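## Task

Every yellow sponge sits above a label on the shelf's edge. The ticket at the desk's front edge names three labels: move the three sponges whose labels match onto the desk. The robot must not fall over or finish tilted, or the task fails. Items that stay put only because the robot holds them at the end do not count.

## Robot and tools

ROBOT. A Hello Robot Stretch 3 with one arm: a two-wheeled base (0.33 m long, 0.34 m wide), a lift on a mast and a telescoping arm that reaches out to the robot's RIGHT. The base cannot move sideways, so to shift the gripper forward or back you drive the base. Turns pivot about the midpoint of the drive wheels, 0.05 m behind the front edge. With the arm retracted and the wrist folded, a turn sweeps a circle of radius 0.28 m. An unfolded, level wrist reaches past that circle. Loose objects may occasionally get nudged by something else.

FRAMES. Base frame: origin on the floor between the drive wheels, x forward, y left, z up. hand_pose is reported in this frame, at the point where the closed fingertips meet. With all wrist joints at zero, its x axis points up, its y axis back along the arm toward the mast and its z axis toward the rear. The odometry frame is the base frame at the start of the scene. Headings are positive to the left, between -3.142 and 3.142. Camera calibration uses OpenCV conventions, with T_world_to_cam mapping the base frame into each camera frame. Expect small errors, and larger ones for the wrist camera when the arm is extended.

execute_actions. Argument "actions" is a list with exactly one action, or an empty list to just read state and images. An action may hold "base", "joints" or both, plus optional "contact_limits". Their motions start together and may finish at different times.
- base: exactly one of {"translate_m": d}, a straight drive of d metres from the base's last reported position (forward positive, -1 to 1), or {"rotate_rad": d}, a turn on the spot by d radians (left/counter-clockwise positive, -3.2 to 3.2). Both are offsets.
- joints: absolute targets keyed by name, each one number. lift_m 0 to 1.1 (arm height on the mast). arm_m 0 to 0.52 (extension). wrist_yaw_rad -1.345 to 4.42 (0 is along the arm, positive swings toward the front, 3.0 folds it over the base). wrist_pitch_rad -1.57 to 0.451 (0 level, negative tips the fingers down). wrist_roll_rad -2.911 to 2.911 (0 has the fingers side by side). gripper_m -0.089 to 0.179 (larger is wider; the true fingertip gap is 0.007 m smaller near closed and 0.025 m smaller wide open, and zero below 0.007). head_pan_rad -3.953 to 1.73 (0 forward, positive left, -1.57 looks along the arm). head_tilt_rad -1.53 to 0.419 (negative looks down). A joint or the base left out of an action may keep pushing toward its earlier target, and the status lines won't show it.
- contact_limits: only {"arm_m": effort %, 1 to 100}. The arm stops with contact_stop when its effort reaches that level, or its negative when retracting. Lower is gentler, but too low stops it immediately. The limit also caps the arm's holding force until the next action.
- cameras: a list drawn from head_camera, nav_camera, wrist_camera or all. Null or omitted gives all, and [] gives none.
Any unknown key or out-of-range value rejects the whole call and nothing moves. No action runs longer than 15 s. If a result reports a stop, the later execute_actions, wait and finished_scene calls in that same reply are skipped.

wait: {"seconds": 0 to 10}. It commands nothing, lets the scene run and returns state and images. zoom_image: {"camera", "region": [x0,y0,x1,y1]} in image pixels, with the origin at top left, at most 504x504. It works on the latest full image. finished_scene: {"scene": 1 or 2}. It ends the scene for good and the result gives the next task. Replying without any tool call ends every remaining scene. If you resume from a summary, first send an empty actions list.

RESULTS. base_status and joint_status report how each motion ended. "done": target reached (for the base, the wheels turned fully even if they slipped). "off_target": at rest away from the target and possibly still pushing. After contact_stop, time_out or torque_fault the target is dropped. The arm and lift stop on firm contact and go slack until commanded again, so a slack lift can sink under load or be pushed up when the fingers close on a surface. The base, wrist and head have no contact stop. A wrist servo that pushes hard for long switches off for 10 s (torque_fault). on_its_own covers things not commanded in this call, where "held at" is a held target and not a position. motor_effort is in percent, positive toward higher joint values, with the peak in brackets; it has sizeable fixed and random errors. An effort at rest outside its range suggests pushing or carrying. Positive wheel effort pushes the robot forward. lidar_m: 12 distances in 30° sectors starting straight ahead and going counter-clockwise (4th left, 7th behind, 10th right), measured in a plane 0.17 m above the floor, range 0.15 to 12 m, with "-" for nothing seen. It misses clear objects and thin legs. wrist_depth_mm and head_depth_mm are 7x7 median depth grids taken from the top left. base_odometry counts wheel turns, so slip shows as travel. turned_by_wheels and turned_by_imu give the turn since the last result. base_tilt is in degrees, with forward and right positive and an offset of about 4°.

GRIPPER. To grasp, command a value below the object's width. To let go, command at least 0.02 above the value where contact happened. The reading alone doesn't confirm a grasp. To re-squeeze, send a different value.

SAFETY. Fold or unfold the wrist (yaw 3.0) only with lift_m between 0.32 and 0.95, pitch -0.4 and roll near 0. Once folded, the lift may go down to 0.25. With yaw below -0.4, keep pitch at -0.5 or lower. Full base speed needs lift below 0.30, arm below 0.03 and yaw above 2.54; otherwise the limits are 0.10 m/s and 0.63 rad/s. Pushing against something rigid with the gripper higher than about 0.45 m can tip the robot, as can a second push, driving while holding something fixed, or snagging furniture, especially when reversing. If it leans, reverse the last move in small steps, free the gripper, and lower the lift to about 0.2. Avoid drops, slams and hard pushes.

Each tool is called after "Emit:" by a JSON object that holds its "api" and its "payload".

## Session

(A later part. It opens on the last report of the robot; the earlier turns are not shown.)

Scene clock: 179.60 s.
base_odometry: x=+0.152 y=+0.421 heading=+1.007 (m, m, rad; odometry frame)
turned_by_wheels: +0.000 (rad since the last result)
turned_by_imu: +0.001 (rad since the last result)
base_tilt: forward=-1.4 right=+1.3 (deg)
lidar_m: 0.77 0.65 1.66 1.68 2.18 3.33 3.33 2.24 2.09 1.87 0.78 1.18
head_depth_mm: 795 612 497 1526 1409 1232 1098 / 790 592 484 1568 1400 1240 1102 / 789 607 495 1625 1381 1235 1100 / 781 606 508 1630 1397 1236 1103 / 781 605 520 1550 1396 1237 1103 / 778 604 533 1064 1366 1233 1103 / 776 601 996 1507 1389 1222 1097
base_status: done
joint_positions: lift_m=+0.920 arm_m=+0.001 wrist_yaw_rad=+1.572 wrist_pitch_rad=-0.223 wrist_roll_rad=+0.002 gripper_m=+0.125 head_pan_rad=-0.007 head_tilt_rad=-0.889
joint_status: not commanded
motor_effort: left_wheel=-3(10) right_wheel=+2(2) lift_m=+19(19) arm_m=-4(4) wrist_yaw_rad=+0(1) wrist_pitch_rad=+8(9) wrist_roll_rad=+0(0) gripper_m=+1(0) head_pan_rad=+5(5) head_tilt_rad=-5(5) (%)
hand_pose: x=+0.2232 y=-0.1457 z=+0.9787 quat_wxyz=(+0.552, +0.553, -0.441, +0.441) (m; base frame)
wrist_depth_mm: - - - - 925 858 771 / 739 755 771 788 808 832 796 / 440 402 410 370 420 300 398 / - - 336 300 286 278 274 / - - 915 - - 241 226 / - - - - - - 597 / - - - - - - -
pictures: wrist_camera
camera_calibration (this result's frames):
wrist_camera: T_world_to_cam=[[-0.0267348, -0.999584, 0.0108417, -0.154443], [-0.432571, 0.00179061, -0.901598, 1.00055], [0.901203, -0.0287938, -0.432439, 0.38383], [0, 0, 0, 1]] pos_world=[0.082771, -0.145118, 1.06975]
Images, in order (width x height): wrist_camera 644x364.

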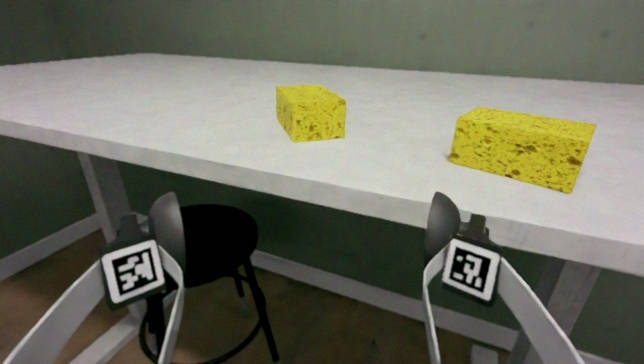

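Emit:
{"api": "execute_actions", "payload": {"actions": [{"base": {"translate_m": -0.92}, "joints": {"lift_m": 0.29, "wrist_yaw_rad": 2.7, "wrist_pitch_rad": -0.4, "gripper_m": 0.04, "head_pan_rad": -3.1, "head_tilt_rad": -0.5}}], "cameras": ["nav_camera"]}}

Emit:
{"api": "execute_actions", "payload": {"actions": [{"base": {"translate_m": -1.0}}], "cameras": []}}

Emit:
{"api": "execute_actions", "payload": {"actions": [{"base": {"translate_m": -1.0}, "joints": {"head_pan_rad": -1.4, "head_tilt_rad": -0.75}}], "cameras": []}}

Emit:
{"api": "execute_actions", "payload": {"actions": [{"base": {"rotate_rad": -2.0}, "joints": {"lift_m": 0.56}}], "cameras": ["head_camera"]}}

Scene clock: 188.30 s.
base_odometry: x=-0.340 y=-0.356 heading=+1.007 (m, m, rad; odometry frame)
turned_by_wheels: +0.000 (rad since the last result)
turned_by_imu: +0.003 (rad since the last result)
base_tilt: forward=-1.6 right=+1.2 (deg)
lidar_m: 1.55 1.99 2.04 2.09 2.67 2.56 2.51 1.83 1.71 1.74 2.16 1.56
head_depth_mm: 2262 2452 2698 2533 1900 1511 1255 / 2355 2500 2783 2573 1914 1518 1257 / 2481 2671 2916 2556 1900 1509 1264 / 2599 2789 2952 2559 1906 1512 1258 / 2680 2904 3178 2567 1909 1512 1258 / 2434 2580 2772 2565 1907 1516 1253 / 2127 2216 2354 2407 1895 1514 1260
base_status: done
joint_positions: lift_m=+0.290 arm_m=+0.001 wrist_yaw_rad=+2.699 wrist_pitch_rad=-0.414 wrist_roll_rad=+0.002 gripper_m=+0.040 head_pan_rad=-3.093 head_tilt_rad=-0.506
joint_status: all done
motor_effort: left_wheel=-2(14) right_wheel=+2(8) lift_m=+19(19) arm_m=-4(3) wrist_yaw_rad=+1(1) wrist_pitch_rad=+5(9) wrist_roll_rad=+0(0) gripper_m=+0(83) head_pan_rad=-4(53) head_tilt_rad=+2(24) (%)
hand_pose: x=+0.0751 y=+0.0574 z=+0.3037 quat_wxyz=(+0.294, +0.707, -0.010, +0.643) (m; base frame)
wrist_depth_mm: - - - - - - - / - - - - - - - / 865 874 878 897 902 920 922 / 684 700 698 702 710 719 722 / - 579 597 580 590 592 601 / - 511 - 496 489 508 506 / - - - 435 436 439 440
pictures: nav_camera (sideways: a quarter turn counterclockwise sets it upright)
camera_calibration (this result's frames):
nav_camera: T_world_to_cam=[[-0.43973, -0.0781758, 0.894721, -1.12324], [-0.108032, 0.993575, 0.0337186, 0.00977224], [-0.891609, -0.0818311, -0.445351, 0.545938], [0, 0, 0, 1]] pos_world=[-0.00610277, -0.0528447, 1.24779]
Images, in order (width x height): nav_camera 672x504.

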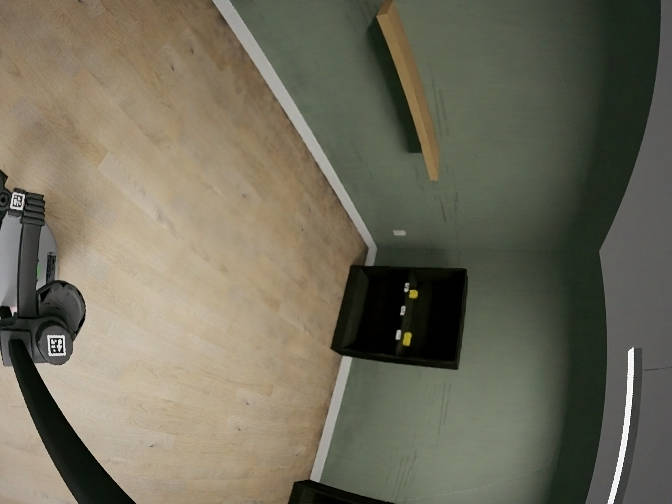

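Scene clock: 193.37 s.
base_odometry: x=-0.875 y=-1.201 heading=+1.007 (m, m, rad; odometry frame)
turned_by_wheels: +0.000 (rad since the last result)
turned_by_imu: +0.003 (rad since the last result)
base_tilt: forward=-1.5 right=+1.2 (deg)
lidar_m: 2.51 2.64 2.47 2.26 1.97 1.54 1.77 1.39 1.30 1.32 1.69 2.92
head_depth_mm: 1501 1589 1747 1932 1897 1510 1257 / 1563 1684 1788 2031 1893 1513 1260 / 1650 1757 1861 2114 1906 1512 1257 / 1709 1833 1946 2170 1919 1510 1252 / 1789 1955 2163 2375 1901 1518 1260 / 1805 1948 2087 2234 1898 1513 1259 / 1578 1679 1796 1898 1862 1519 1260
base_status: done
joint_positions: lift_m=+0.290 arm_m=+0.001 wrist_yaw_rad=+2.699 wrist_pitch_rad=-0.414 wrist_roll_rad=+0.002 gripper_m=+0.040 head_pan_rad=-3.093 head_tilt_rad=-0.506
joint_status: not commanded
motor_effort: left_wheel=-3(14) right_wheel=+2(7) lift_m=+19(19) arm_m=-3(3) wrist_yaw_rad=+1(1) wrist_pitch_rad=+6(5) wrist_roll_rad=+0(0) gripper_m=-1(0) head_pan_rad=-5(4) head_tilt_rad=+3(3) (%)
hand_pose: x=+0.0750 y=+0.0574 z=+0.3037 quat_wxyz=(+0.294, +0.707, -0.010, +0.643) (m; base frame)
wrist_depth_mm: - - - - - - - / - - - - - - - / 866 874 888 910 894 925 915 / 694 696 708 703 707 729 732 / - 578 604 584 594 597 596 / - 507 - 496 486 502 507 / - - - 434 435 441 441
pictures: none
No camera images: the call's "cameras" was empty. Leave "cameras" out to get every camera's image.

Scene clock: 198.43 s.
base_odometry: x=-1.409 y=-2.046 heading=+1.007 (m, m, rad; odometry frame)
turned_by_wheels: +0.000 (rad since the last result)
turned_by_imu: +0.003 (rad since the last result)
base_tilt: forward=-1.4 right=+1.3 (deg)
lidar_m: 3.48 3.10 2.44 1.47 0.69 0.78 0.78 0.95 0.89 0.90 1.15 2.55
head_depth_mm: 736 826 930 1077 1265 1312 1143 / 780 871 1002 1164 1402 1308 1135 / 824 876 1068 1274 1472 1312 1138 / 878 888 1172 1402 1543 1310 1136 / 934 884 1278 1563 1534 1307 1144 / 1003 930 1403 1700 1529 1307 1132 / 1081 984 1558 1805 1534 1310 1136
base_status: done
joint_positions: lift_m=+0.290 arm_m=+0.001 wrist_yaw_rad=+2.699 wrist_pitch_rad=-0.414 wrist_roll_rad=+0.002 gripper_m=+0.040 head_pan_rad=-1.407 head_tilt_rad=-0.741
joint_status: all done
motor_effort: left_wheel=-4(15) right_wheel=+2(7) lift_m=+19(19) arm_m=-3(3) wrist_yaw_rad=+0(1) wrist_pitch_rad=+5(5) wrist_roll_rad=+0(0) gripper_m=-1(0) head_pan_rad=+4(52) head_tilt_rad=-4(20) (%)
hand_pose: x=+0.0750 y=+0.0574 z=+0.3037 quat_wxyz=(+0.294, +0.707, -0.010, +0.643) (m; base frame)
wrist_depth_mm: - - - - - - - / - - - - - - - / 871 868 892 890 907 921 936 / 687 701 701 708 714 712 720 / - 582 606 580 585 595 589 / - 508 - 505 495 502 508 / - - - 435 432 441 444
pictures: none
No camera images: the call's "cameras" was empty. Leave "cameras" out to get every camera's image.

Scene clock: 202.57 s.
base_odometry: x=-1.409 y=-2.046 heading=-0.993 (m, m, rad; odometry frame)
turned_by_wheels: -2.000 (rad since the last result)
turned_by_imu: -2.019 (rad since the last result)
base_tilt: forward=-1.5 right=+1.2 (deg)
lidar_m: 0.89 0.92 1.25 3.43 3.98 2.99 2.45 1.33 0.69 0.89 0.78 0.92
head_depth_mm: 742 634 947 991 1040 1284 1148 / 751 633 962 983 1357 1265 1159 / 763 670 976 1021 1358 1260 1171 / 761 667 987 1018 1378 1274 1181 / 767 668 1008 1016 1378 1284 1131 / 777 665 1016 981 1380 1284 1137 / 784 663 1007 1005 1235 1307 1140
base_status: done
joint_positions: lift_m=+0.560 arm_m=+0.001 wrist_yaw_rad=+2.699 wrist_pitch_rad=-0.414 wrist_roll_rad=+0.002 gripper_m=+0.040 head_pan_rad=-1.407 head_tilt_rad=-0.741
joint_status: all done
motor_effort: left_wheel=+3(12) right_wheel=-4(11) lift_m=+24(23) arm_m=-4(4) wrist_yaw_rad=+2(0) wrist_pitch_rad=+5(5) wrist_roll_rad=+0(0) gripper_m=+0(0) head_pan_rad=+5(4) head_tilt_rad=-4(4) (%)
hand_pose: x=+0.0750 y=+0.0574 z=+0.5734 quat_wxyz=(+0.294, +0.707, -0.010, +0.643) (m; base frame)
wrist_depth_mm: - - - - - 885 702 / - - - - - 927 734 / - - - - - 955 759 / - - - - - 992 784 / - 949 980 968 968 932 817 / - 826 791 811 800 815 808 / 678 702 705 710 717 722 721
pictures: head_camera (sideways: a quarter turn clockwise sets it upright)
camera_calibration (this result's frames):
head_camera: T_world_to_cam=[[-0.0877234, 0.680459, -0.727516, 0.970917], [0.992551, 0.121692, -0.00586025, 0.00346147], [0.0845453, -0.72261, -0.686066, 0.85509], [0, 0, 0, 1]] pos_world=[0.00944274, -0.0431944, 1.29303]
Images, in order (width x height): head_camera 896x504.

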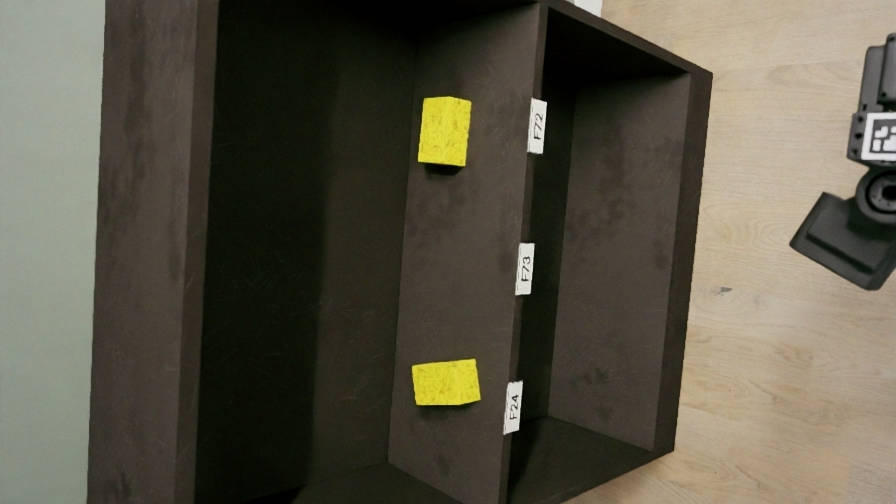

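Emit:
{"api": "execute_actions", "payload": {"actions": [{"base": {"translate_m": 0.245}, "joints": {"wrist_yaw_rad": 0.3, "arm_m": 0.12, "head_pan_rad": -1.57}}], "cameras": []}}

Emit:
{"api": "execute_actions", "payload": {"actions": [{"joints": {"wrist_pitch_rad": -0.2, "gripper_m": 0.16, "arm_m": 0.23, "lift_m": 0.552}}], "cameras": ["wrist_camera"]}}

Scene clock: 206.47 s.
base_odometry: x=-1.276 y=-2.251 heading=-0.993 (m, m, rad; odometry frame)
turned_by_wheels: +0.000 (rad since the last result)
turned_by_imu: +0.000 (rad since the last result)
base_tilt: forward=-1.5 right=+1.3 (deg)
lidar_m: 0.64 0.66 0.90 2.46 3.56 3.24 2.62 1.33 0.82 0.88 0.65 0.67
head_depth_mm: 768 673 999 991 1345 1285 1139 / 766 672 993 1018 1382 1278 - / 762 669 982 1025 1387 1280 1116 / 760 669 978 1015 1376 - 1130 / 760 628 974 987 1345 1257 1137 / 758 626 966 987 1149 1280 1137 / 755 627 759 873 1460 1301 1137
base_status: done
joint_positions: lift_m=+0.560 arm_m=+0.120 wrist_yaw_rad=+0.302 wrist_pitch_rad=-0.414 wrist_roll_rad=+0.002 gripper_m=+0.040 head_pan_rad=-1.563 head_tilt_rad=-0.741
joint_status: all done
motor_effort: left_wheel=+2(10) right_wheel=-4(5) lift_m=+24(24) arm_m=+6(6) wrist_yaw_rad=+0(2) wrist_pitch_rad=+5(5) wrist_roll_rad=+0(0) gripper_m=-1(0) head_pan_rad=-5(26) head_tilt_rad=-4(4) (%)
hand_pose: x=+0.0453 y=-0.4794 z=+0.5734 quat_wxyz=(+0.706, +0.248, -0.663, -0.040) (m; base frame)
wrist_depth_mm: 584 306 405 454 423 427 410 / 600 333 319 320 305 333 337 / 622 735 426 288 270 256 246 / 631 795 474 663 604 561 254 / 660 871 428 765 672 623 570 / 676 807 664 694 683 686 637 / 671 697 632 609 612 616 619
pictures: none
No camera images: the call's "cameras" was empty. Leave "cameras" out to get every camera's image.

Scene clock: 208.53 s.
base_odometry: x=-1.276 y=-2.251 heading=-0.993 (m, m, rad; odometry frame)
turned_by_wheels: +0.000 (rad since the last result)
turned_by_imu: +0.000 (rad since the last result)
base_tilt: forward=-1.5 right=+1.2 (deg)
lidar_m: 0.64 0.66 0.90 2.47 3.57 3.27 2.62 1.33 0.82 0.88 0.65 0.67
head_depth_mm: 768 671 998 993 1335 1278 1141 / 765 670 996 1015 1380 1281 - / 763 669 985 1019 1386 1281 1140 / 762 667 977 1017 1373 1275 1140 / 760 629 971 988 1347 1258 1134 / 758 626 962 989 1149 1279 1140 / 757 626 759 874 1463 1304 1138
base_status: not commanded
joint_positions: lift_m=+0.552 arm_m=+0.230 wrist_yaw_rad=+0.301 wrist_pitch_rad=-0.223 wrist_roll_rad=+0.002 gripper_m=+0.160 head_pan_rad=-1.563 head_tilt_rad=-0.741
joint_status: all done
motor_effort: left_wheel=+3(3) right_wheel=-4(4) lift_m=+19(22) arm_m=+6(5) wrist_yaw_rad=+0(1) wrist_pitch_rad=+8(9) wrist_roll_rad=+0(0) gripper_m=+0(85) head_pan_rad=-4(5) head_tilt_rad=-3(4) (%)
hand_pose: x=+0.0509 y=-0.6083 z=+0.6108 quat_wxyz=(+0.706, +0.183, -0.683, +0.027) (m; base frame)
wrist_depth_mm: 218 280 394 381 354 333 317 / 222 285 413 403 378 356 334 / 225 292 380 351 391 369 353 / 231 271 283 229 256 291 295 / 241 220 214 215 218 232 221 / - 338 395 189 181 - 177 / 659 333 532 598 542 491 158
pictures: wrist_camera
camera_calibration (this result's frames):
wrist_camera: T_world_to_cam=[[-0.96291, -0.269604, 0.0108306, -0.125739], [-0.125907, 0.413459, -0.901775, 0.830069], [0.238645, -0.869692, -0.432069, -0.111337], [0, 0, 0, 1]] pos_world=[0.010006, -0.473929, 0.701792]
Images, in order (width x height): wrist_camera 644x364.

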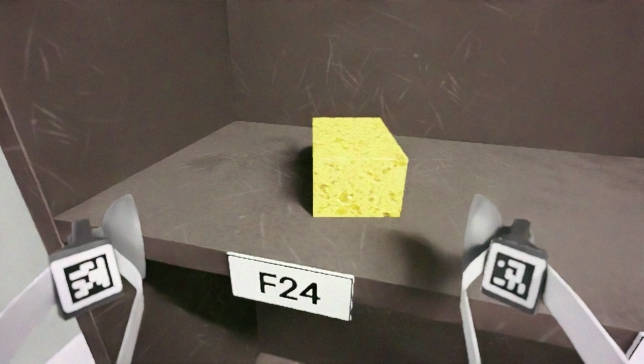

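Emit:
{"api": "execute_actions", "payload": {"actions": [{"joints": {"lift_m": 0.549, "arm_m": 0.35}, "contact_limits": {"arm_m": 25}}], "cameras": ["wrist_camera"]}}

Emit:
{"api": "execute_actions", "payload": {"actions": [{"joints": {"gripper_m": 0.015}}], "cameras": ["wrist_camera"]}}

Scene clock: 210.83 s.
base_odometry: x=-1.276 y=-2.251 heading=-0.993 (m, m, rad; odometry frame)
turned_by_wheels: +0.000 (rad since the last result)
turned_by_imu: +0.000 (rad since the last result)
base_tilt: forward=-1.5 right=+1.2 (deg)
lidar_m: 0.64 0.66 0.91 2.46 3.54 3.25 2.62 1.33 0.82 0.88 0.66 0.66
head_depth_mm: 769 673 1001 996 1336 1280 1139 / 766 670 988 1015 1386 1288 - / 763 667 982 1050 1346 1276 1137 / 762 667 980 1073 1353 1276 1132 / 760 627 964 986 1348 1262 1140 / 758 625 960 986 1148 1280 1128 / 757 627 757 875 1458 1299 1137
base_status: not commanded
joint_positions: lift_m=+0.549 arm_m=+0.350 wrist_yaw_rad=+0.300 wrist_pitch_rad=-0.222 wrist_roll_rad=+0.002 gripper_m=+0.160 head_pan_rad=-1.563 head_tilt_rad=-0.741
joint_status: all done
motor_effort: left_wheel=+2(3) right_wheel=-4(4) lift_m=+19(21) arm_m=+5(6) wrist_yaw_rad=+1(0) wrist_pitch_rad=+8(8) wrist_roll_rad=+0(0) gripper_m=+0(0) head_pan_rad=-4(4) head_tilt_rad=-3(4) (%)
contact_limits: arm_m 25 (drawing in: default 29, maximum 48; extending or still: default 42, maximum 68)
hand_pose: x=+0.0509 y=-0.7284 z=+0.6079 quat_wxyz=(+0.706, +0.183, -0.683, +0.027) (m; base frame)
wrist_depth_mm: 221 282 287 267 251 235 222 / 225 290 306 285 267 249 235 / 228 294 332 304 284 264 248 / 233 273 259 176 281 273 260 / 216 213 140 132 212 225 214 / - 167 114 113 170 - 173 / 140 140 124 123 142 143 144
pictures: wrist_camera
camera_calibration (this result's frames):
wrist_camera: T_world_to_cam=[[-0.962964, -0.269412, 0.0108181, -0.157957], [-0.125705, 0.413092, -0.901972, 0.876943], [0.238533, -0.869927, -0.431659, -0.217398], [0, 0, 0, 1]] pos_world=[0.00998511, -0.593933, 0.698845]
Images, in order (width x height): wrist_camera 644x364.

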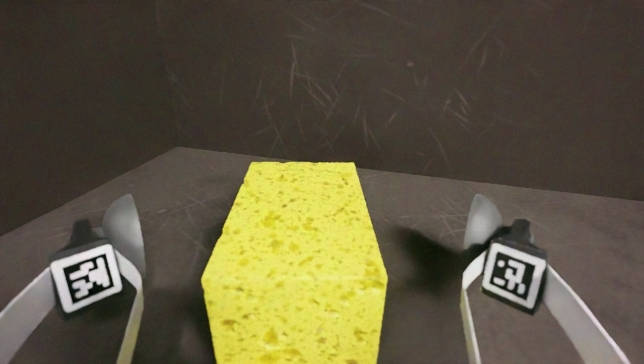

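Scene clock: 212.77 s.
base_odometry: x=-1.276 y=-2.251 heading=-0.993 (m, m, rad; odometry frame)
turned_by_wheels: +0.000 (rad since the last result)
turned_by_imu: +0.000 (rad since the last result)
base_tilt: forward=-1.4 right=+1.3 (deg)
lidar_m: 0.64 0.66 0.91 2.47 3.56 3.25 2.63 1.33 0.82 0.88 0.66 0.66
head_depth_mm: 769 673 1005 993 1339 1276 1139 / 766 672 992 1018 1378 1289 - / 761 669 985 1052 1351 1276 1142 / 759 668 979 1049 1351 1274 1137 / 758 628 971 1006 1349 1254 1137 / 757 627 965 988 1153 1276 1143 / 756 626 757 876 1464 1307 1134
base_status: not commanded
joint_positions: lift_m=+0.549 arm_m=+0.350 wrist_yaw_rad=+0.300 wrist_pitch_rad=-0.222 wrist_roll_rad=+0.002 gripper_m=+0.016 head_pan_rad=-1.563 head_tilt_rad=-0.741
joint_status: all done
motor_effort: left_wheel=+3(2) right_wheel=-4(4) lift_m=+19(19) arm_m=+6(6) wrist_yaw_rad=-1(1) wrist_pitch_rad=+8(8) wrist_roll_rad=+0(0) gripper_m=-24(99) head_pan_rad=-5(5) head_tilt_rad=-4(4) (%)
hand_pose: x=+0.0509 y=-0.7284 z=+0.6079 quat_wxyz=(+0.706, +0.183, -0.683, +0.027) (m; base frame)
wrist_depth_mm: 221 282 286 267 250 236 223 / 225 290 306 285 265 249 235 / 230 296 330 305 282 264 248 / 234 272 274 175 280 272 259 / 207 208 133 133 177 213 216 / 166 167 114 115 158 171 173 / 144 140 125 124 138 143 144
pictures: wrist_camera
camera_calibration (this result's frames):
wrist_camera: T_world_to_cam=[[-0.962965, -0.269411, 0.010817, -0.157956], [-0.12569, 0.413041, -0.901997, 0.876936], [0.23854, -0.869951, -0.431606, -0.217446], [0, 0, 0, 1]] pos_world=[0.00998491, -0.593933, 0.698851]
Images, in order (width x height): wrist_camera 644x364.

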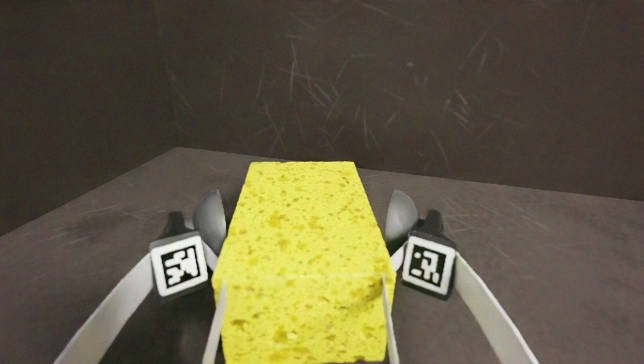

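Emit:
{"api": "execute_actions", "payload": {"actions": [{"joints": {"gripper_m": 0.11}}], "cameras": []}}

Emit:
{"api": "execute_actions", "payload": {"actions": [{"base": {"translate_m": -0.006}, "joints": {"arm_m": 0.325}}], "cameras": []}}

Emit:
{"api": "execute_actions", "payload": {"actions": [{"joints": {"gripper_m": 0.015}}], "cameras": ["wrist_camera"]}}

Scene clock: 214.27 s.
base_odometry: x=-1.276 y=-2.251 heading=-0.993 (m, m, rad; odometry frame)
turned_by_wheels: +0.000 (rad since the last result)
turned_by_imu: +0.000 (rad since the last result)
base_tilt: forward=-1.4 right=+1.2 (deg)
lidar_m: 0.64 0.66 0.90 2.47 3.56 3.25 2.63 1.33 0.82 0.88 0.66 0.66
head_depth_mm: 768 671 997 988 1341 1286 1133 / 766 671 988 1021 1382 1282 - / 762 669 986 1050 1355 1286 1138 / 761 666 983 1052 1349 1271 1136 / 759 626 971 988 1348 1259 1138 / 760 626 964 985 1153 1279 1136 / 754 625 758 874 1455 1305 1135
base_status: not commanded
joint_positions: lift_m=+0.549 arm_m=+0.350 wrist_yaw_rad=+0.300 wrist_pitch_rad=-0.222 wrist_roll_rad=+0.002 gripper_m=+0.110 head_pan_rad=-1.563 head_tilt_rad=-0.741
joint_status: all done
motor_effort: left_wheel=+4(3) right_wheel=-4(4) lift_m=+19(19) arm_m=+6(6) wrist_yaw_rad=+0(0) wrist_pitch_rad=+8(8) wrist_roll_rad=+0(0) gripper_m=+0(80) head_pan_rad=-5(5) head_tilt_rad=-3(4) (%)
hand_pose: x=+0.0509 y=-0.7284 z=+0.6079 quat_wxyz=(+0.706, +0.183, -0.683, +0.027) (m; base frame)
wrist_depth_mm: 221 283 286 267 251 236 222 / 225 289 307 285 266 248 235 / 229 296 330 305 284 264 247 / 234 271 274 175 280 273 260 / 206 218 143 133 207 213 215 / 173 155 115 116 157 171 172 / - 140 125 125 137 143 144
pictures: none
No camera images: the call's "cameras" was empty. Leave "cameras" out to get every camera's image.

Scene clock: 215.93 s.
base_odometry: x=-1.279 y=-2.246 heading=-0.993 (m, m, rad; odometry frame)
turned_by_wheels: +0.000 (rad since the last result)
turned_by_imu: +0.000 (rad since the last result)
base_tilt: forward=-1.5 right=+1.2 (deg)
lidar_m: 0.65 0.67 0.91 2.49 3.56 3.24 2.61 1.33 0.82 0.88 0.66 0.67
head_depth_mm: 768 675 1000 989 1327 1286 1143 / 765 670 994 1016 1382 1284 - / 762 669 984 1022 - 1279 1139 / 760 669 978 1050 1333 1277 1139 / 760 626 972 985 1351 1259 1139 / 758 626 965 997 1186 1277 1139 / 756 626 782 892 1450 1302 1135
base_status: done
joint_positions: lift_m=+0.549 arm_m=+0.325 wrist_yaw_rad=+0.300 wrist_pitch_rad=-0.222 wrist_roll_rad=+0.002 gripper_m=+0.110 head_pan_rad=-1.563 head_tilt_rad=-0.741
joint_status: all done
motor_effort: left_wheel=+3(4) right_wheel=-3(12) lift_m=+19(19) arm_m=-4(7) wrist_yaw_rad=+0(0) wrist_pitch_rad=+8(8) wrist_roll_rad=+0(0) gripper_m=+0(0) head_pan_rad=-4(5) head_tilt_rad=-4(3) (%)
hand_pose: x=+0.0509 y=-0.7040 z=+0.6079 quat_wxyz=(+0.706, +0.183, -0.683, +0.027) (m; base frame)
wrist_depth_mm: 226 288 311 290 272 256 241 / 230 296 334 311 288 271 256 / 235 302 352 329 307 287 270 / 239 271 258 176 281 283 277 / 206 218 168 139 202 214 216 / 173 156 156 146 163 171 173 / - 140 141 141 142 143 144
pictures: none
No camera images: the call's "cameras" was empty. Leave "cameras" out to get every camera's image.

Scene clock: 217.37 s.
base_odometry: x=-1.279 y=-2.246 heading=-0.993 (m, m, rad; odometry frame)
turned_by_wheels: +0.000 (rad since the last result)
turned_by_imu: +0.000 (rad since the last result)
base_tilt: forward=-1.5 right=+1.3 (deg)
lidar_m: 0.65 0.67 0.91 2.50 3.57 3.25 2.61 1.33 0.82 0.88 0.66 0.67
head_depth_mm: 769 672 1000 994 1324 1289 1137 / 766 670 993 1019 1380 1287 - / 764 670 986 1022 - 1275 1139 / 761 667 974 1051 1357 1269 1131 / 761 629 972 987 1352 1261 1139 / 758 626 967 997 1187 1289 1132 / 754 625 778 891 1462 1302 1133
base_status: not commanded
joint_positions: lift_m=+0.549 arm_m=+0.325 wrist_yaw_rad=+0.300 wrist_pitch_rad=-0.222 wrist_roll_rad=+0.002 gripper_m=+0.016 head_pan_rad=-1.563 head_tilt_rad=-0.741
joint_status: all done
motor_effort: left_wheel=+3(2) right_wheel=-4(3) lift_m=+19(19) arm_m=-4(4) wrist_yaw_rad=+0(0) wrist_pitch_rad=+8(8) wrist_roll_rad=+0(0) gripper_m=-17(89) head_pan_rad=-4(5) head_tilt_rad=-4(4) (%)
hand_pose: x=+0.0509 y=-0.7040 z=+0.6079 quat_wxyz=(+0.706, +0.183, -0.683, +0.027) (m; base frame)
wrist_depth_mm: 226 289 311 291 271 256 242 / 230 294 333 309 289 271 254 / 235 302 350 325 307 287 270 / 238 271 259 174 281 283 276 / 206 207 134 135 212 214 214 / 167 167 146 143 158 171 172 / 140 140 141 142 142 143 144
pictures: wrist_camera
camera_calibration (this result's frames):
wrist_camera: T_world_to_cam=[[-0.962964, -0.269412, 0.0108164, -0.1514], [-0.125689, 0.41304, -0.901998, 0.866883], [0.238542, -0.869951, -0.431605, -0.196274], [0, 0, 0, 1]] pos_world=[0.00998503, -0.569595, 0.698851]
Images, in order (width x height): wrist_camera 644x364.

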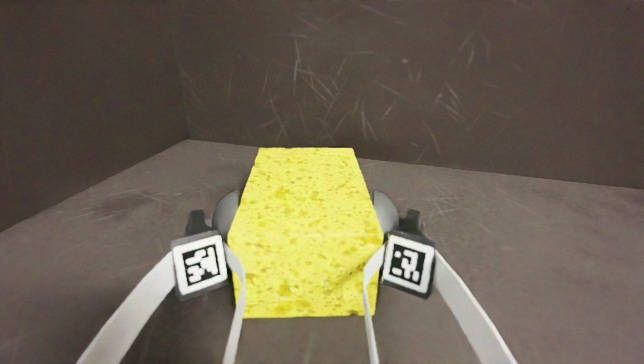

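Emit:
{"api": "execute_actions", "payload": {"actions": [{"joints": {"lift_m": 0.57}}], "cameras": []}}

Emit:
{"api": "execute_actions", "payload": {"actions": [{"joints": {"arm_m": 0.0}}], "cameras": ["wrist_camera"]}}

Emit:
{"api": "execute_actions", "payload": {"actions": [{"base": {"rotate_rad": 2.125}, "joints": {"lift_m": 0.29, "wrist_yaw_rad": 2.62, "wrist_pitch_rad": -0.4, "head_pan_rad": 0.0, "head_tilt_rad": -0.3}}], "cameras": ["head_camera"]}}

Scene clock: 219.90 s.
base_odometry: x=-1.279 y=-2.246 heading=-0.993 (m, m, rad; odometry frame)
turned_by_wheels: +0.000 (rad since the last result)
turned_by_imu: +0.000 (rad since the last result)
base_tilt: forward=-1.4 right=+1.3 (deg)
lidar_m: 0.65 0.67 0.91 2.49 3.55 3.23 2.61 1.33 0.81 0.88 0.66 0.67
head_depth_mm: 769 673 1000 995 1323 1287 1136 / 765 671 990 1020 1390 1279 - / 765 668 985 1050 1355 1276 1135 / 761 667 979 1048 1345 1275 1138 / 760 627 968 959 1359 1259 1131 / 758 626 964 994 1184 1280 1132 / 757 626 780 896 1459 1303 1132
base_status: not commanded
joint_positions: lift_m=+0.570 arm_m=+0.325 wrist_yaw_rad=+0.300 wrist_pitch_rad=-0.222 wrist_roll_rad=+0.002 gripper_m=+0.016 head_pan_rad=-1.563 head_tilt_rad=-0.741
joint_status: all done
motor_effort: left_wheel=+3(2) right_wheel=-4(4) lift_m=+24(27) arm_m=-4(4) wrist_yaw_rad=+0(0) wrist_pitch_rad=+8(8) wrist_roll_rad=+0(0) gripper_m=-17(18) head_pan_rad=-4(4) head_tilt_rad=-4(4) (%)
hand_pose: x=+0.0509 y=-0.7040 z=+0.6286 quat_wxyz=(+0.706, +0.183, -0.683, +0.027) (m; base frame)
wrist_depth_mm: 227 289 311 290 272 256 241 / 229 295 332 309 289 270 255 / 234 303 358 326 307 287 270 / 238 297 301 174 318 301 285 / 230 242 133 136 248 250 251 / 195 195 146 143 184 200 201 / 163 164 164 166 167 167 168
pictures: none
No camera images: the call's "cameras" was empty. Leave "cameras" out to get every camera's image.

Scene clock: 223.50 s.
base_odometry: x=-1.279 y=-2.246 heading=-0.993 (m, m, rad; odometry frame)
turned_by_wheels: +0.000 (rad since the last result)
turned_by_imu: +0.001 (rad since the last result)
base_tilt: forward=-1.4 right=+1.2 (deg)
lidar_m: 0.65 0.67 0.91 2.48 3.57 3.24 2.62 1.33 0.82 0.88 0.66 0.67
head_depth_mm: 768 673 1000 993 1328 1287 1130 / 766 673 988 1018 1384 1285 1186 / 761 670 987 1017 1380 1274 1178 / 763 667 977 1017 1367 1288 - / 759 629 972 1021 1348 1229 1135 / 758 627 962 993 1180 1277 1131 / 759 627 777 891 1461 1307 1135
base_status: not commanded
joint_positions: lift_m=+0.570 arm_m=+0.001 wrist_yaw_rad=+0.300 wrist_pitch_rad=-0.222 wrist_roll_rad=+0.002 gripper_m=+0.016 head_pan_rad=-1.563 head_tilt_rad=-0.741
joint_status: all done
motor_effort: left_wheel=+3(3) right_wheel=-3(4) lift_m=+24(24) arm_m=-4(6) wrist_yaw_rad=+0(0) wrist_pitch_rad=+8(8) wrist_roll_rad=+0(0) gripper_m=-17(18) head_pan_rad=-6(4) head_tilt_rad=-4(4) (%)
hand_pose: x=+0.0509 y=-0.3796 z=+0.6286 quat_wxyz=(+0.706, +0.183, -0.683, +0.027) (m; base frame)
wrist_depth_mm: 587 730 446 587 559 525 494 / 598 772 492 625 590 553 526 / 615 795 471 484 493 502 505 / 624 821 497 174 658 372 360 / 633 843 133 135 702 672 619 / 654 796 146 143 797 720 670 / 667 805 787 733 724 739 703
pictures: wrist_camera
camera_calibration (this result's frames):
wrist_camera: T_world_to_cam=[[-0.962995, -0.269303, 0.0108163, -0.0641898], [-0.125642, 0.413054, -0.901998, 0.751509], [0.238443, -0.869978, -0.431605, 0.0949211], [0, 0, 0, 1]] pos_world=[0.00997377, -0.245121, 0.719523]
Images, in order (width x height): wrist_camera 644x364.

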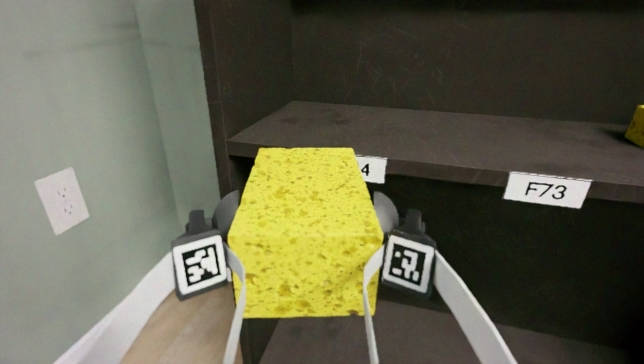

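Scene clock: 227.57 s.
base_odometry: x=-1.279 y=-2.246 heading=+1.132 (m, m, rad; odometry frame)
turned_by_wheels: +2.125 (rad since the last result)
turned_by_imu: +2.145 (rad since the last result)
base_tilt: forward=-1.5 right=+1.3 (deg)
lidar_m: 3.66 3.22 2.62 1.29 0.91 0.88 0.66 0.67 0.65 0.68 0.95 2.82
head_depth_mm: 3282 3490 3730 3756 2488 1803 1431 / 3415 3621 3826 3755 2513 1821 1431 / 3617 3908 - 3959 2493 1828 1445 / 3863 - - 3926 2497 1826 1445 / - - - 3989 2509 1850 1436 / - - - - 2541 1838 1447 / 3557 3732 3878 3887 2520 1830 1440
base_status: done
joint_positions: lift_m=+0.290 arm_m=+0.001 wrist_yaw_rad=+2.619 wrist_pitch_rad=-0.415 wrist_roll_rad=+0.002 gripper_m=+0.016 head_pan_rad=-0.007 head_tilt_rad=-0.309
joint_status: all done
motor_effort: left_wheel=-3(12) right_wheel=+3(10) lift_m=+19(23) arm_m=-3(4) wrist_yaw_rad=+0(2) wrist_pitch_rad=+6(9) wrist_roll_rad=+0(0) gripper_m=-17(17) head_pan_rad=+5(53) head_tilt_rad=+3(27) (%)
hand_pose: x=+0.0910 y=+0.0489 z=+0.3034 quat_wxyz=(+0.320, +0.706, -0.038, +0.630) (m; base frame)
wrist_depth_mm: - - - - - - - / - - - - - - - / 853 876 874 872 901 921 913 / 687 693 664 174 720 713 730 / 576 574 133 136 579 596 602 / 504 502 143 143 468 504 506 / - - 423 430 436 439 441
pictures: head_camera (sideways: a quarter turn clockwise sets it upright)
camera_calibration (this result's frames):
head_camera: T_world_to_cam=[[-0.318158, 0.0267145, -0.947661, 1.25941], [0.0474344, 0.998799, 0.0122309, -0.0143278], [0.94685, -0.0410604, -0.319043, 0.372293], [0, 0, 0, 1]] pos_world=[0.0488633, -0.00404722, 1.31244]
Images, in order (width x height): head_camera 896x504.

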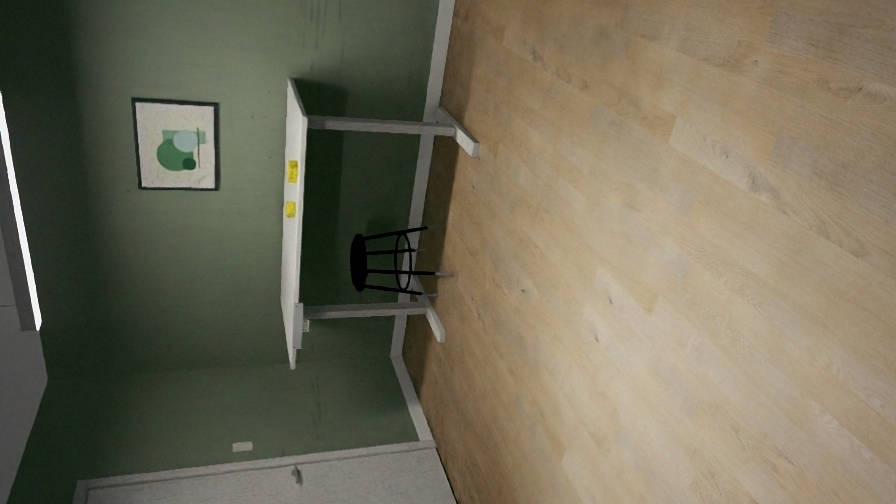

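Emit:
{"api": "execute_actions", "payload": {"actions": [{"base": {"translate_m": 1.0}}], "cameras": []}}

Emit:
{"api": "execute_actions", "payload": {"actions": [{"base": {"translate_m": 1.0}}], "cameras": []}}

Emit:
{"api": "execute_actions", "payload": {"actions": [{"base": {"translate_m": 0.42}, "joints": {"head_tilt_rad": -0.5}}], "cameras": ["head_camera"]}}

Scene clock: 232.87 s.
base_odometry: x=-0.854 y=-1.341 heading=+1.132 (m, m, rad; odometry frame)
turned_by_wheels: +0.000 (rad since the last result)
turned_by_imu: -0.001 (rad since the last result)
base_tilt: forward=-1.5 right=+1.2 (deg)
lidar_m: 2.94 2.67 2.60 2.35 1.83 1.75 1.62 1.21 1.17 1.23 1.71 2.60
head_depth_mm: 2519 2677 2820 2993 2481 1822 1431 / 2635 2806 2945 3169 2499 1827 1428 / 2821 2957 3127 3366 2506 1821 1439 / 2945 3185 3322 3401 2519 1835 1439 / 3151 3366 3575 3690 2524 1840 1449 / 3291 3502 3658 3763 2542 1833 1448 / 3057 3215 3267 3371 2533 1840 1448
base_status: done
joint_positions: lift_m=+0.290 arm_m=+0.001 wrist_yaw_rad=+2.619 wrist_pitch_rad=-0.415 wrist_roll_rad=+0.002 gripper_m=+0.016 head_pan_rad=-0.007 head_tilt_rad=-0.309
joint_status: not commanded
motor_effort: left_wheel=-3(11) right_wheel=+3(11) lift_m=+19(19) arm_m=-4(4) wrist_yaw_rad=+0(2) wrist_pitch_rad=+6(6) wrist_roll_rad=+0(0) gripper_m=-17(17) head_pan_rad=+5(4) head_tilt_rad=+3(4) (%)
hand_pose: x=+0.0909 y=+0.0489 z=+0.3034 quat_wxyz=(+0.320, +0.706, -0.038, +0.630) (m; base frame)
wrist_depth_mm: - - - - - - - / - - - - - - - / 855 882 877 892 913 922 929 / 684 681 673 174 705 721 718 / 575 574 134 136 590 587 601 / 500 502 143 143 471 508 505 / - - 420 435 436 440 440
pictures: none
No camera images: the call's "cameras" was empty. Leave "cameras" out to get every camera's image.

Scene clock: 238.10 s.
base_odometry: x=-0.428 y=-0.436 heading=+1.132 (m, m, rad; odometry frame)
turned_by_wheels: +0.000 (rad since the last result)
turned_by_imu: -0.001 (rad since the last result)
base_tilt: forward=-1.4 right=+1.2 (deg)
lidar_m: 2.07 2.12 2.07 2.16 2.42 2.38 2.35 1.74 1.69 1.76 2.20 1.68
head_depth_mm: 1787 1875 1967 2117 2250 1813 1431 / 1869 1964 2073 2257 2370 1831 1437 / 1989 2099 2140 2391 2390 1840 1440 / 2112 2230 2302 2082 2280 1843 1445 / 2227 2395 2442 2631 2342 1832 1441 / 2368 2510 2651 2947 2559 1835 1441 / 2380 2502 2608 2724 2488 1843 1444
base_status: done
joint_positions: lift_m=+0.290 arm_m=+0.001 wrist_yaw_rad=+2.619 wrist_pitch_rad=-0.415 wrist_roll_rad=+0.002 gripper_m=+0.016 head_pan_rad=-0.007 head_tilt_rad=-0.309
joint_status: not commanded
motor_effort: left_wheel=-4(10) right_wheel=+2(12) lift_m=+19(19) arm_m=-4(3) wrist_yaw_rad=+1(0) wrist_pitch_rad=+6(6) wrist_roll_rad=+0(0) gripper_m=-17(17) head_pan_rad=+4(5) head_tilt_rad=+3(3) (%)
hand_pose: x=+0.0909 y=+0.0489 z=+0.3034 quat_wxyz=(+0.320, +0.706, -0.038, +0.630) (m; base frame)
wrist_depth_mm: - - - - - - - / - - - - - - - / 858 870 879 883 909 915 928 / 688 691 664 174 714 717 723 / 575 577 133 135 585 588 598 / 501 506 143 143 475 502 506 / - - 424 432 436 439 440
pictures: none
No camera images: the call's "cameras" was empty. Leave "cameras" out to get every camera's image.

Scene clock: 241.37 s.
base_odometry: x=-0.250 y=-0.056 heading=+1.132 (m, m, rad; odometry frame)
turned_by_wheels: +0.000 (rad since the last result)
turned_by_imu: +0.000 (rad since the last result)
base_tilt: forward=-1.5 right=+1.3 (deg)
lidar_m: 1.39 1.89 1.83 1.94 2.70 2.74 2.65 1.97 1.91 1.99 1.83 1.32
head_depth_mm: 1449 1550 1074 1877 1928 1527 1260 / 1525 1642 1167 2031 1928 1528 1260 / 1607 1738 1268 2083 1859 1527 1259 / 1689 1799 1406 1644 1854 1528 1271 / 1800 1918 1740 2026 1937 1532 1256 / 1898 2069 1412 2504 1928 1524 1267 / 2024 2200 2318 2485 1931 1525 1261
base_status: done
joint_positions: lift_m=+0.290 arm_m=+0.001 wrist_yaw_rad=+2.619 wrist_pitch_rad=-0.415 wrist_roll_rad=+0.002 gripper_m=+0.016 head_pan_rad=-0.007 head_tilt_rad=-0.494
joint_status: all done
motor_effort: left_wheel=-3(9) right_wheel=+2(11) lift_m=+19(19) arm_m=-4(4) wrist_yaw_rad=+1(1) wrist_pitch_rad=+6(6) wrist_roll_rad=+0(0) gripper_m=-17(17) head_pan_rad=+4(4) head_tilt_rad=-2(16) (%)
hand_pose: x=+0.0909 y=+0.0489 z=+0.3034 quat_wxyz=(+0.320, +0.706, -0.038, +0.630) (m; base frame)
wrist_depth_mm: - - - - - - - / - - - - - - - / 864 875 890 882 906 906 943 / 690 687 664 174 710 725 722 / 567 574 133 135 585 594 594 / 505 504 143 143 473 507 507 / - - 422 432 436 439 440
pictures: head_camera (sideways: a quarter turn clockwise sets it upright)
camera_calibration (this result's frames):
head_camera: T_world_to_cam=[[-0.487232, 0.0278535, -0.872829, 1.16279], [0.0489411, 0.998791, 0.00455321, -0.00433945], [0.8719, -0.0404987, -0.488006, 0.592624], [0, 0, 0, 1]] pos_world=[0.0500529, -0.00405312, 1.30414]
Images, in order (width x height): head_camera 896x504.

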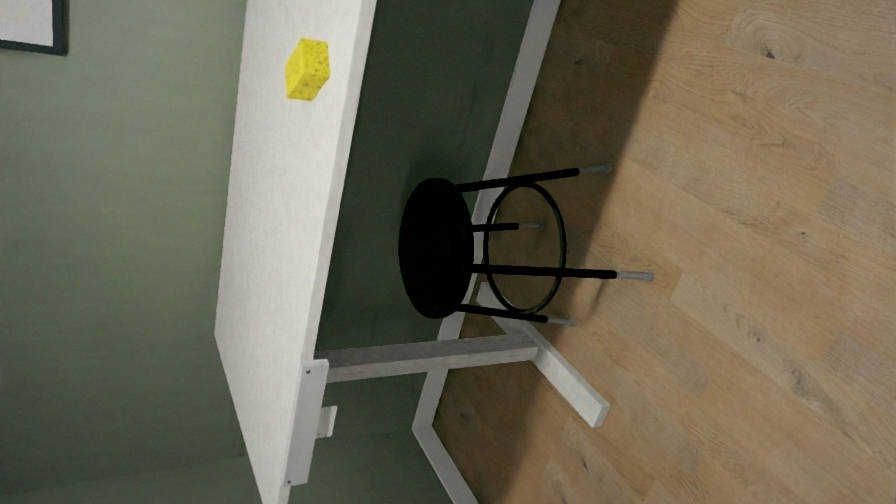

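Emit:
{"api": "execute_actions", "payload": {"actions": [{"base": {"translate_m": 0.64}, "joints": {"lift_m": 0.95, "wrist_yaw_rad": 1.57, "wrist_pitch_rad": -0.2, "head_tilt_rad": -0.9}}], "cameras": ["head_camera", "wrist_camera"]}}

Scene clock: 248.60 s.
base_odometry: x=+0.022 y=+0.523 heading=+1.131 (m, m, rad; odometry frame)
turned_by_wheels: +0.000 (rad since the last result)
turned_by_imu: +0.000 (rad since the last result)
base_tilt: forward=-1.5 right=+1.2 (deg)
lidar_m: 0.60 1.08 1.50 1.57 2.21 3.26 3.11 2.31 2.24 1.71 0.89 0.77
head_depth_mm: 795 611 498 323 1328 1231 1105 / 791 609 510 1592 1386 1239 1108 / 787 608 536 1297 1409 1237 1104 / 784 606 998 1065 1377 1237 1105 / 783 605 1052 1521 1401 1229 1103 / 780 603 1340 1546 1398 1231 1098 / 777 603 1908 1618 1391 1231 1098
base_status: done
joint_positions: lift_m=+0.950 arm_m=+0.001 wrist_yaw_rad=+1.572 wrist_pitch_rad=-0.223 wrist_roll_rad=+0.002 gripper_m=+0.016 head_pan_rad=-0.007 head_tilt_rad=-0.889
joint_status: all done
motor_effort: left_wheel=-2(11) right_wheel=+2(10) lift_m=+24(25) arm_m=-3(3) wrist_yaw_rad=+0(2) wrist_pitch_rad=+9(9) wrist_roll_rad=+0(0) gripper_m=-17(18) head_pan_rad=+5(4) head_tilt_rad=-4(27) (%)
hand_pose: x=+0.2232 y=-0.1457 z=+1.0084 quat_wxyz=(+0.552, +0.553, -0.441, +0.441) (m; base frame)
wrist_depth_mm: - - - - 996 886 789 / - 936 962 992 978 884 814 / 604 507 508 517 516 380 540 / - - 430 174 353 335 359 / - - 133 135 300 283 271 / - - 146 143 - - 981 / - - - - - - -
pictures: head_camera (sideways: a quarter turn clockwise sets it upright), wrist_camera
camera_calibration (this result's frames):
head_camera: T_world_to_cam=[[-0.78505, 0.0297781, -0.618716, 0.833396], [0.0473192, 0.998808, -0.0119689, 0.0171785], [0.617622, -0.0386733, -0.785524, 0.98118], [0, 0, 0, 1]] pos_world=[0.0474467, -0.00402946, 1.28658]
wrist_camera: T_world_to_cam=[[-0.0266919, -0.999585, 0.0108551, -0.15478], [-0.43264, 0.00176216, -0.901565, 1.02726], [0.901171, -0.0287608, -0.432508, 0.396741], [0, 0, 0, 1]] pos_world=[0.0827718, -0.145115, 1.09942]
Images, in order (width x height): head_camera 896x504, wrist_camera 644x364.

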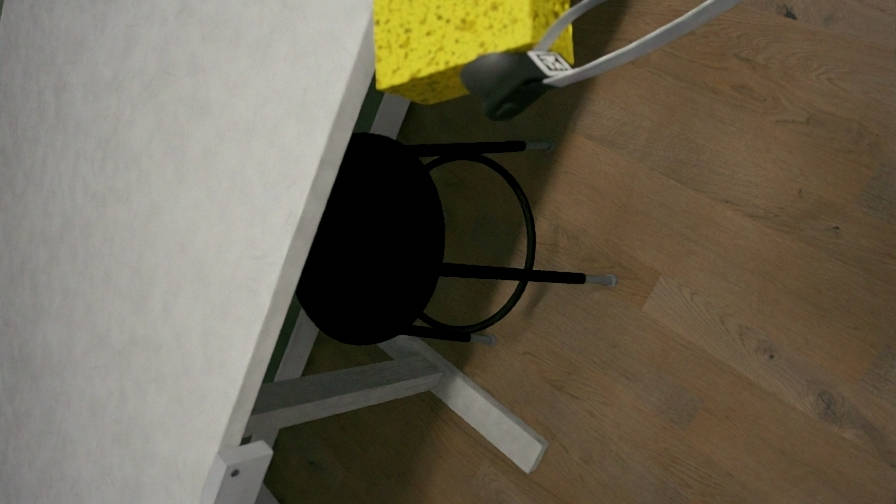

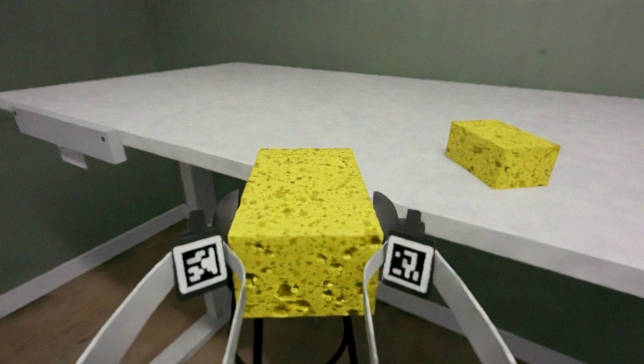

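Emit:
{"api": "execute_actions", "payload": {"actions": [{"base": {"translate_m": 0.3}}], "cameras": []}}

Emit:
{"api": "execute_actions", "payload": {"actions": [{"joints": {"lift_m": 0.92}}], "cameras": ["head_camera"]}}

Emit:
{"api": "execute_actions", "payload": {"actions": [{"joints": {"gripper_m": 0.125}}], "cameras": ["wrist_camera"]}}

Scene clock: 252.67 s.
base_odometry: x=+0.150 y=+0.795 heading=+1.131 (m, m, rad; odometry frame)
turned_by_wheels: +0.000 (rad since the last result)
turned_by_imu: +0.000 (rad since the last result)
base_tilt: forward=-1.5 right=+1.1 (deg)
lidar_m: 0.30 0.76 1.34 1.41 1.99 3.51 3.35 2.47 2.40 0.80 1.00 0.50
head_depth_mm: 783 611 497 323 343 323 1104 / 793 610 497 410 356 335 1109 / 787 608 496 418 362 1171 1102 / 783 606 494 417 362 1192 1101 / 783 604 493 417 376 1227 1102 / 778 604 492 416 1319 1233 1098 / 776 601 491 415 1362 1226 1101
base_status: done
joint_positions: lift_m=+0.950 arm_m=+0.001 wrist_yaw_rad=+1.572 wrist_pitch_rad=-0.223 wrist_roll_rad=+0.002 gripper_m=+0.016 head_pan_rad=-0.007 head_tilt_rad=-0.889
joint_status: not commanded
motor_effort: left_wheel=-3(3) right_wheel=+1(7) lift_m=+24(24) arm_m=-4(4) wrist_yaw_rad=-1(0) wrist_pitch_rad=+9(9) wrist_roll_rad=+0(0) gripper_m=-17(17) head_pan_rad=+5(4) head_tilt_rad=-4(4) (%)
hand_pose: x=+0.2232 y=-0.1457 z=+1.0084 quat_wxyz=(+0.552, +0.553, -0.441, +0.441) (m; base frame)
wrist_depth_mm: - - - 872 762 671 602 / - - 958 880 783 707 635 / 497 506 510 518 524 527 540 / 340 345 324 174 354 357 361 / 258 261 133 135 267 269 270 / 210 211 146 143 198 215 217 / 176 177 177 178 178 179 181
pictures: none
No camera images: the call's "cameras" was empty. Leave "cameras" out to get every camera's image.

Scene clock: 253.73 s.
base_odometry: x=+0.150 y=+0.795 heading=+1.131 (m, m, rad; odometry frame)
turned_by_wheels: +0.000 (rad since the last result)
turned_by_imu: +0.000 (rad since the last result)
base_tilt: forward=-1.5 right=+1.2 (deg)
lidar_m: 0.30 0.76 1.33 1.41 1.99 3.51 3.33 2.48 2.40 0.80 1.00 0.50
head_depth_mm: 781 611 499 360 332 325 1108 / 789 608 497 402 356 335 1104 / 789 608 496 419 362 1181 1100 / 785 605 494 418 361 1194 1104 / 784 603 493 416 375 1232 1104 / 778 605 492 416 1322 1234 1101 / 777 601 491 415 1369 1226 1098
base_status: not commanded
joint_positions: lift_m=+0.920 arm_m=+0.001 wrist_yaw_rad=+1.572 wrist_pitch_rad=-0.223 wrist_roll_rad=+0.002 gripper_m=+0.016 head_pan_rad=-0.007 head_tilt_rad=-0.889
joint_status: all done
motor_effort: left_wheel=-3(3) right_wheel=+2(2) lift_m=+19(24) arm_m=-4(4) wrist_yaw_rad=-1(1) wrist_pitch_rad=+8(9) wrist_roll_rad=+0(0) gripper_m=-17(18) head_pan_rad=+5(5) head_tilt_rad=-5(4) (%)
hand_pose: x=+0.2232 y=-0.1457 z=+0.9787 quat_wxyz=(+0.552, +0.553, -0.441, +0.441) (m; base frame)
wrist_depth_mm: - - - 874 760 662 603 / - 758 769 803 754 691 625 / 398 404 412 420 420 428 432 / 275 277 263 174 286 288 289 / 209 211 133 135 215 217 218 / 170 169 146 143 160 174 175 / 142 142 143 144 145 145 146
pictures: head_camera (sideways: a quarter turn clockwise sets it upright)
camera_calibration (this result's frames):
head_camera: T_world_to_cam=[[-0.785118, 0.0297784, -0.61863, 0.833284], [0.0473177, 0.998808, -0.0119734, 0.0171843], [0.617536, -0.0386726, -0.785592, 0.981268], [0, 0, 0, 1]] pos_world=[0.047445, -0.00402944, 1.28658]
Images, in order (width x height): head_camera 896x504.

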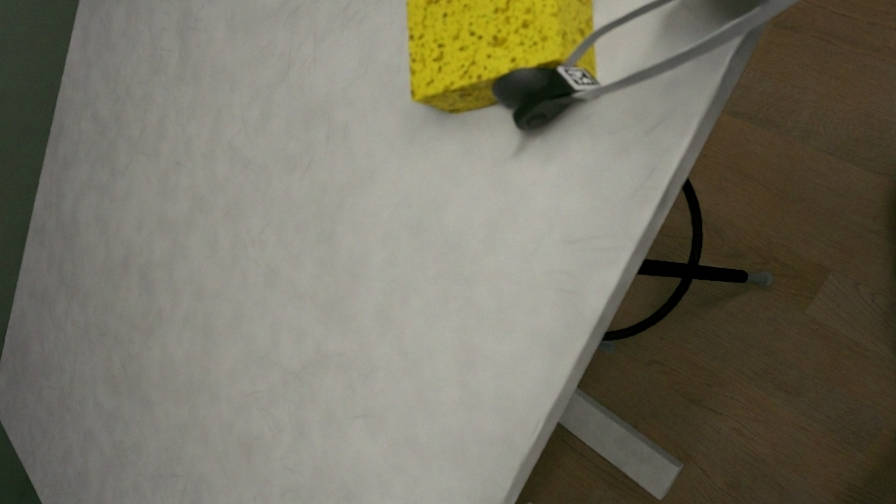

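Scene clock: 255.33 s.
base_odometry: x=+0.150 y=+0.795 heading=+1.131 (m, m, rad; odometry frame)
turned_by_wheels: +0.000 (rad since the last result)
turned_by_imu: +0.000 (rad since the last result)
base_tilt: forward=-1.5 right=+1.3 (deg)
lidar_m: 0.30 0.76 1.34 1.41 1.98 3.50 3.33 2.48 2.40 0.80 1.00 0.50
head_depth_mm: 783 612 497 363 338 324 1101 / 790 609 497 400 349 336 1106 / 787 607 496 418 356 1175 1104 / 786 606 494 418 361 1190 1103 / 781 604 493 417 375 1228 1101 / 780 602 492 416 1326 1235 1102 / 777 600 492 415 1375 1227 1096
base_status: not commanded
joint_positions: lift_m=+0.920 arm_m=+0.001 wrist_yaw_rad=+1.572 wrist_pitch_rad=-0.223 wrist_roll_rad=+0.002 gripper_m=+0.125 head_pan_rad=-0.007 head_tilt_rad=-0.889
joint_status: all done
motor_effort: left_wheel=-4(3) right_wheel=+2(2) lift_m=+19(19) arm_m=-4(4) wrist_yaw_rad=+0(1) wrist_pitch_rad=+8(8) wrist_roll_rad=+0(0) gripper_m=+0(82) head_pan_rad=+4(4) head_tilt_rad=-4(5) (%)
hand_pose: x=+0.2232 y=-0.1457 z=+0.9787 quat_wxyz=(+0.552, +0.553, -0.441, +0.441) (m; base frame)
wrist_depth_mm: - - - 869 766 666 610 / - 755 773 801 756 691 630 / 397 403 408 417 423 428 436 / 274 277 262 180 286 286 291 / 210 221 193 138 215 217 218 / 176 - 158 146 166 174 175 / - 142 143 144 144 145 146
pictures: wrist_camera
camera_calibration (this result's frames):
wrist_camera: T_world_to_cam=[[-0.0267212, -0.999584, 0.0108508, -0.154454], [-0.432496, 0.00177411, -0.901634, 1.00059], [0.90124, -0.0287857, -0.432363, 0.383752], [0, 0, 0, 1]] pos_world=[0.0827701, -0.145118, 1.06976]
Images, in order (width x height): wrist_camera 644x364.

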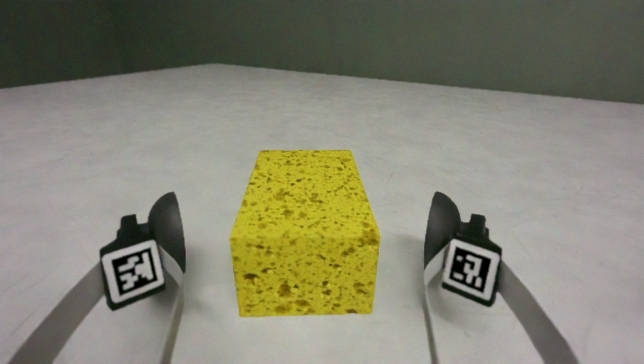

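Emit:
{"api": "execute_actions", "payload": {"actions": [{"base": {"translate_m": -0.1}, "joints": {"head_pan_rad": -0.6, "head_tilt_rad": -0.7}}], "cameras": ["nav_camera"]}}

Scene clock: 257.37 s.
base_odometry: x=+0.107 y=+0.704 heading=+1.131 (m, m, rad; odometry frame)
turned_by_wheels: +0.000 (rad since the last result)
turned_by_imu: +0.000 (rad since the last result)
base_tilt: forward=-1.5 right=+1.2 (deg)
lidar_m: 0.40 0.86 1.39 1.47 2.07 3.42 3.27 2.43 2.35 0.83 0.82 0.59
head_depth_mm: 901 928 658 446 415 - - / 895 927 657 471 426 1364 - / 887 922 656 508 404 1312 1143 / 880 923 654 507 414 1274 1140 / 870 921 653 507 414 1246 1148 / 864 922 653 440 403 1246 1128 / 858 921 652 507 413 734 1100
base_status: done
joint_positions: lift_m=+0.920 arm_m=+0.001 wrist_yaw_rad=+1.572 wrist_pitch_rad=-0.223 wrist_roll_rad=+0.002 gripper_m=+0.125 head_pan_rad=-0.593 head_tilt_rad=-0.705
joint_status: all done
motor_effort: left_wheel=-2(10) right_wheel=+2(3) lift_m=+19(19) arm_m=-3(4) wrist_yaw_rad=-1(0) wrist_pitch_rad=+9(8) wrist_roll_rad=+0(0) gripper_m=+0(1) head_pan_rad=-4(49) head_tilt_rad=+2(17) (%)
hand_pose: x=+0.2232 y=-0.1457 z=+0.9787 quat_wxyz=(+0.552, +0.553, -0.441, +0.441) (m; base frame)
wrist_depth_mm: - - - 956 826 739 666 / - 756 776 799 815 751 675 / 399 406 408 291 421 427 431 / 292 277 277 236 287 288 206 / - 238 212 213 215 217 199 / - - 187 172 172 174 176 / - - 600 162 145 145 146
pictures: nav_camera (sideways: a quarter turn counterclockwise sets it upright)
camera_calibration (this result's frames):
nav_camera: T_world_to_cam=[[0.53825, -0.294173, 0.789778, -0.99236], [-0.503345, -0.863823, 0.0212868, 0.0283756], [0.675967, -0.408988, -0.613023, 0.754529], [0, 0, 0, 1]] pos_world=[0.0383837, 0.0411797, 1.24568]
Images, in order (width x height): nav_camera 672x504.

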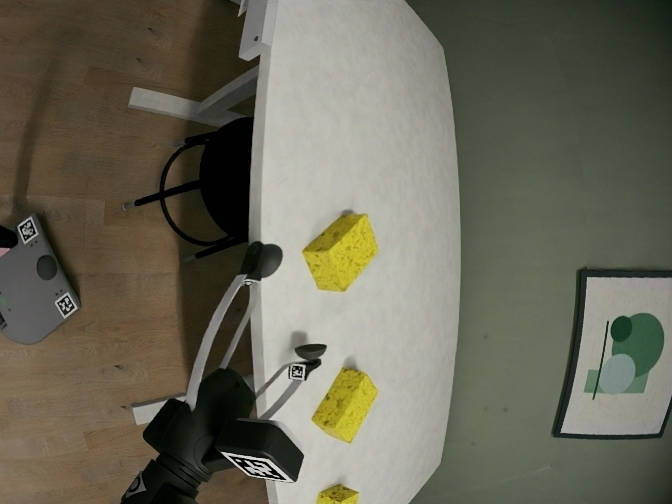

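Emit:
{"api": "finished_scene", "payload": {"scene": 1}}

The scene is finished: the task was done.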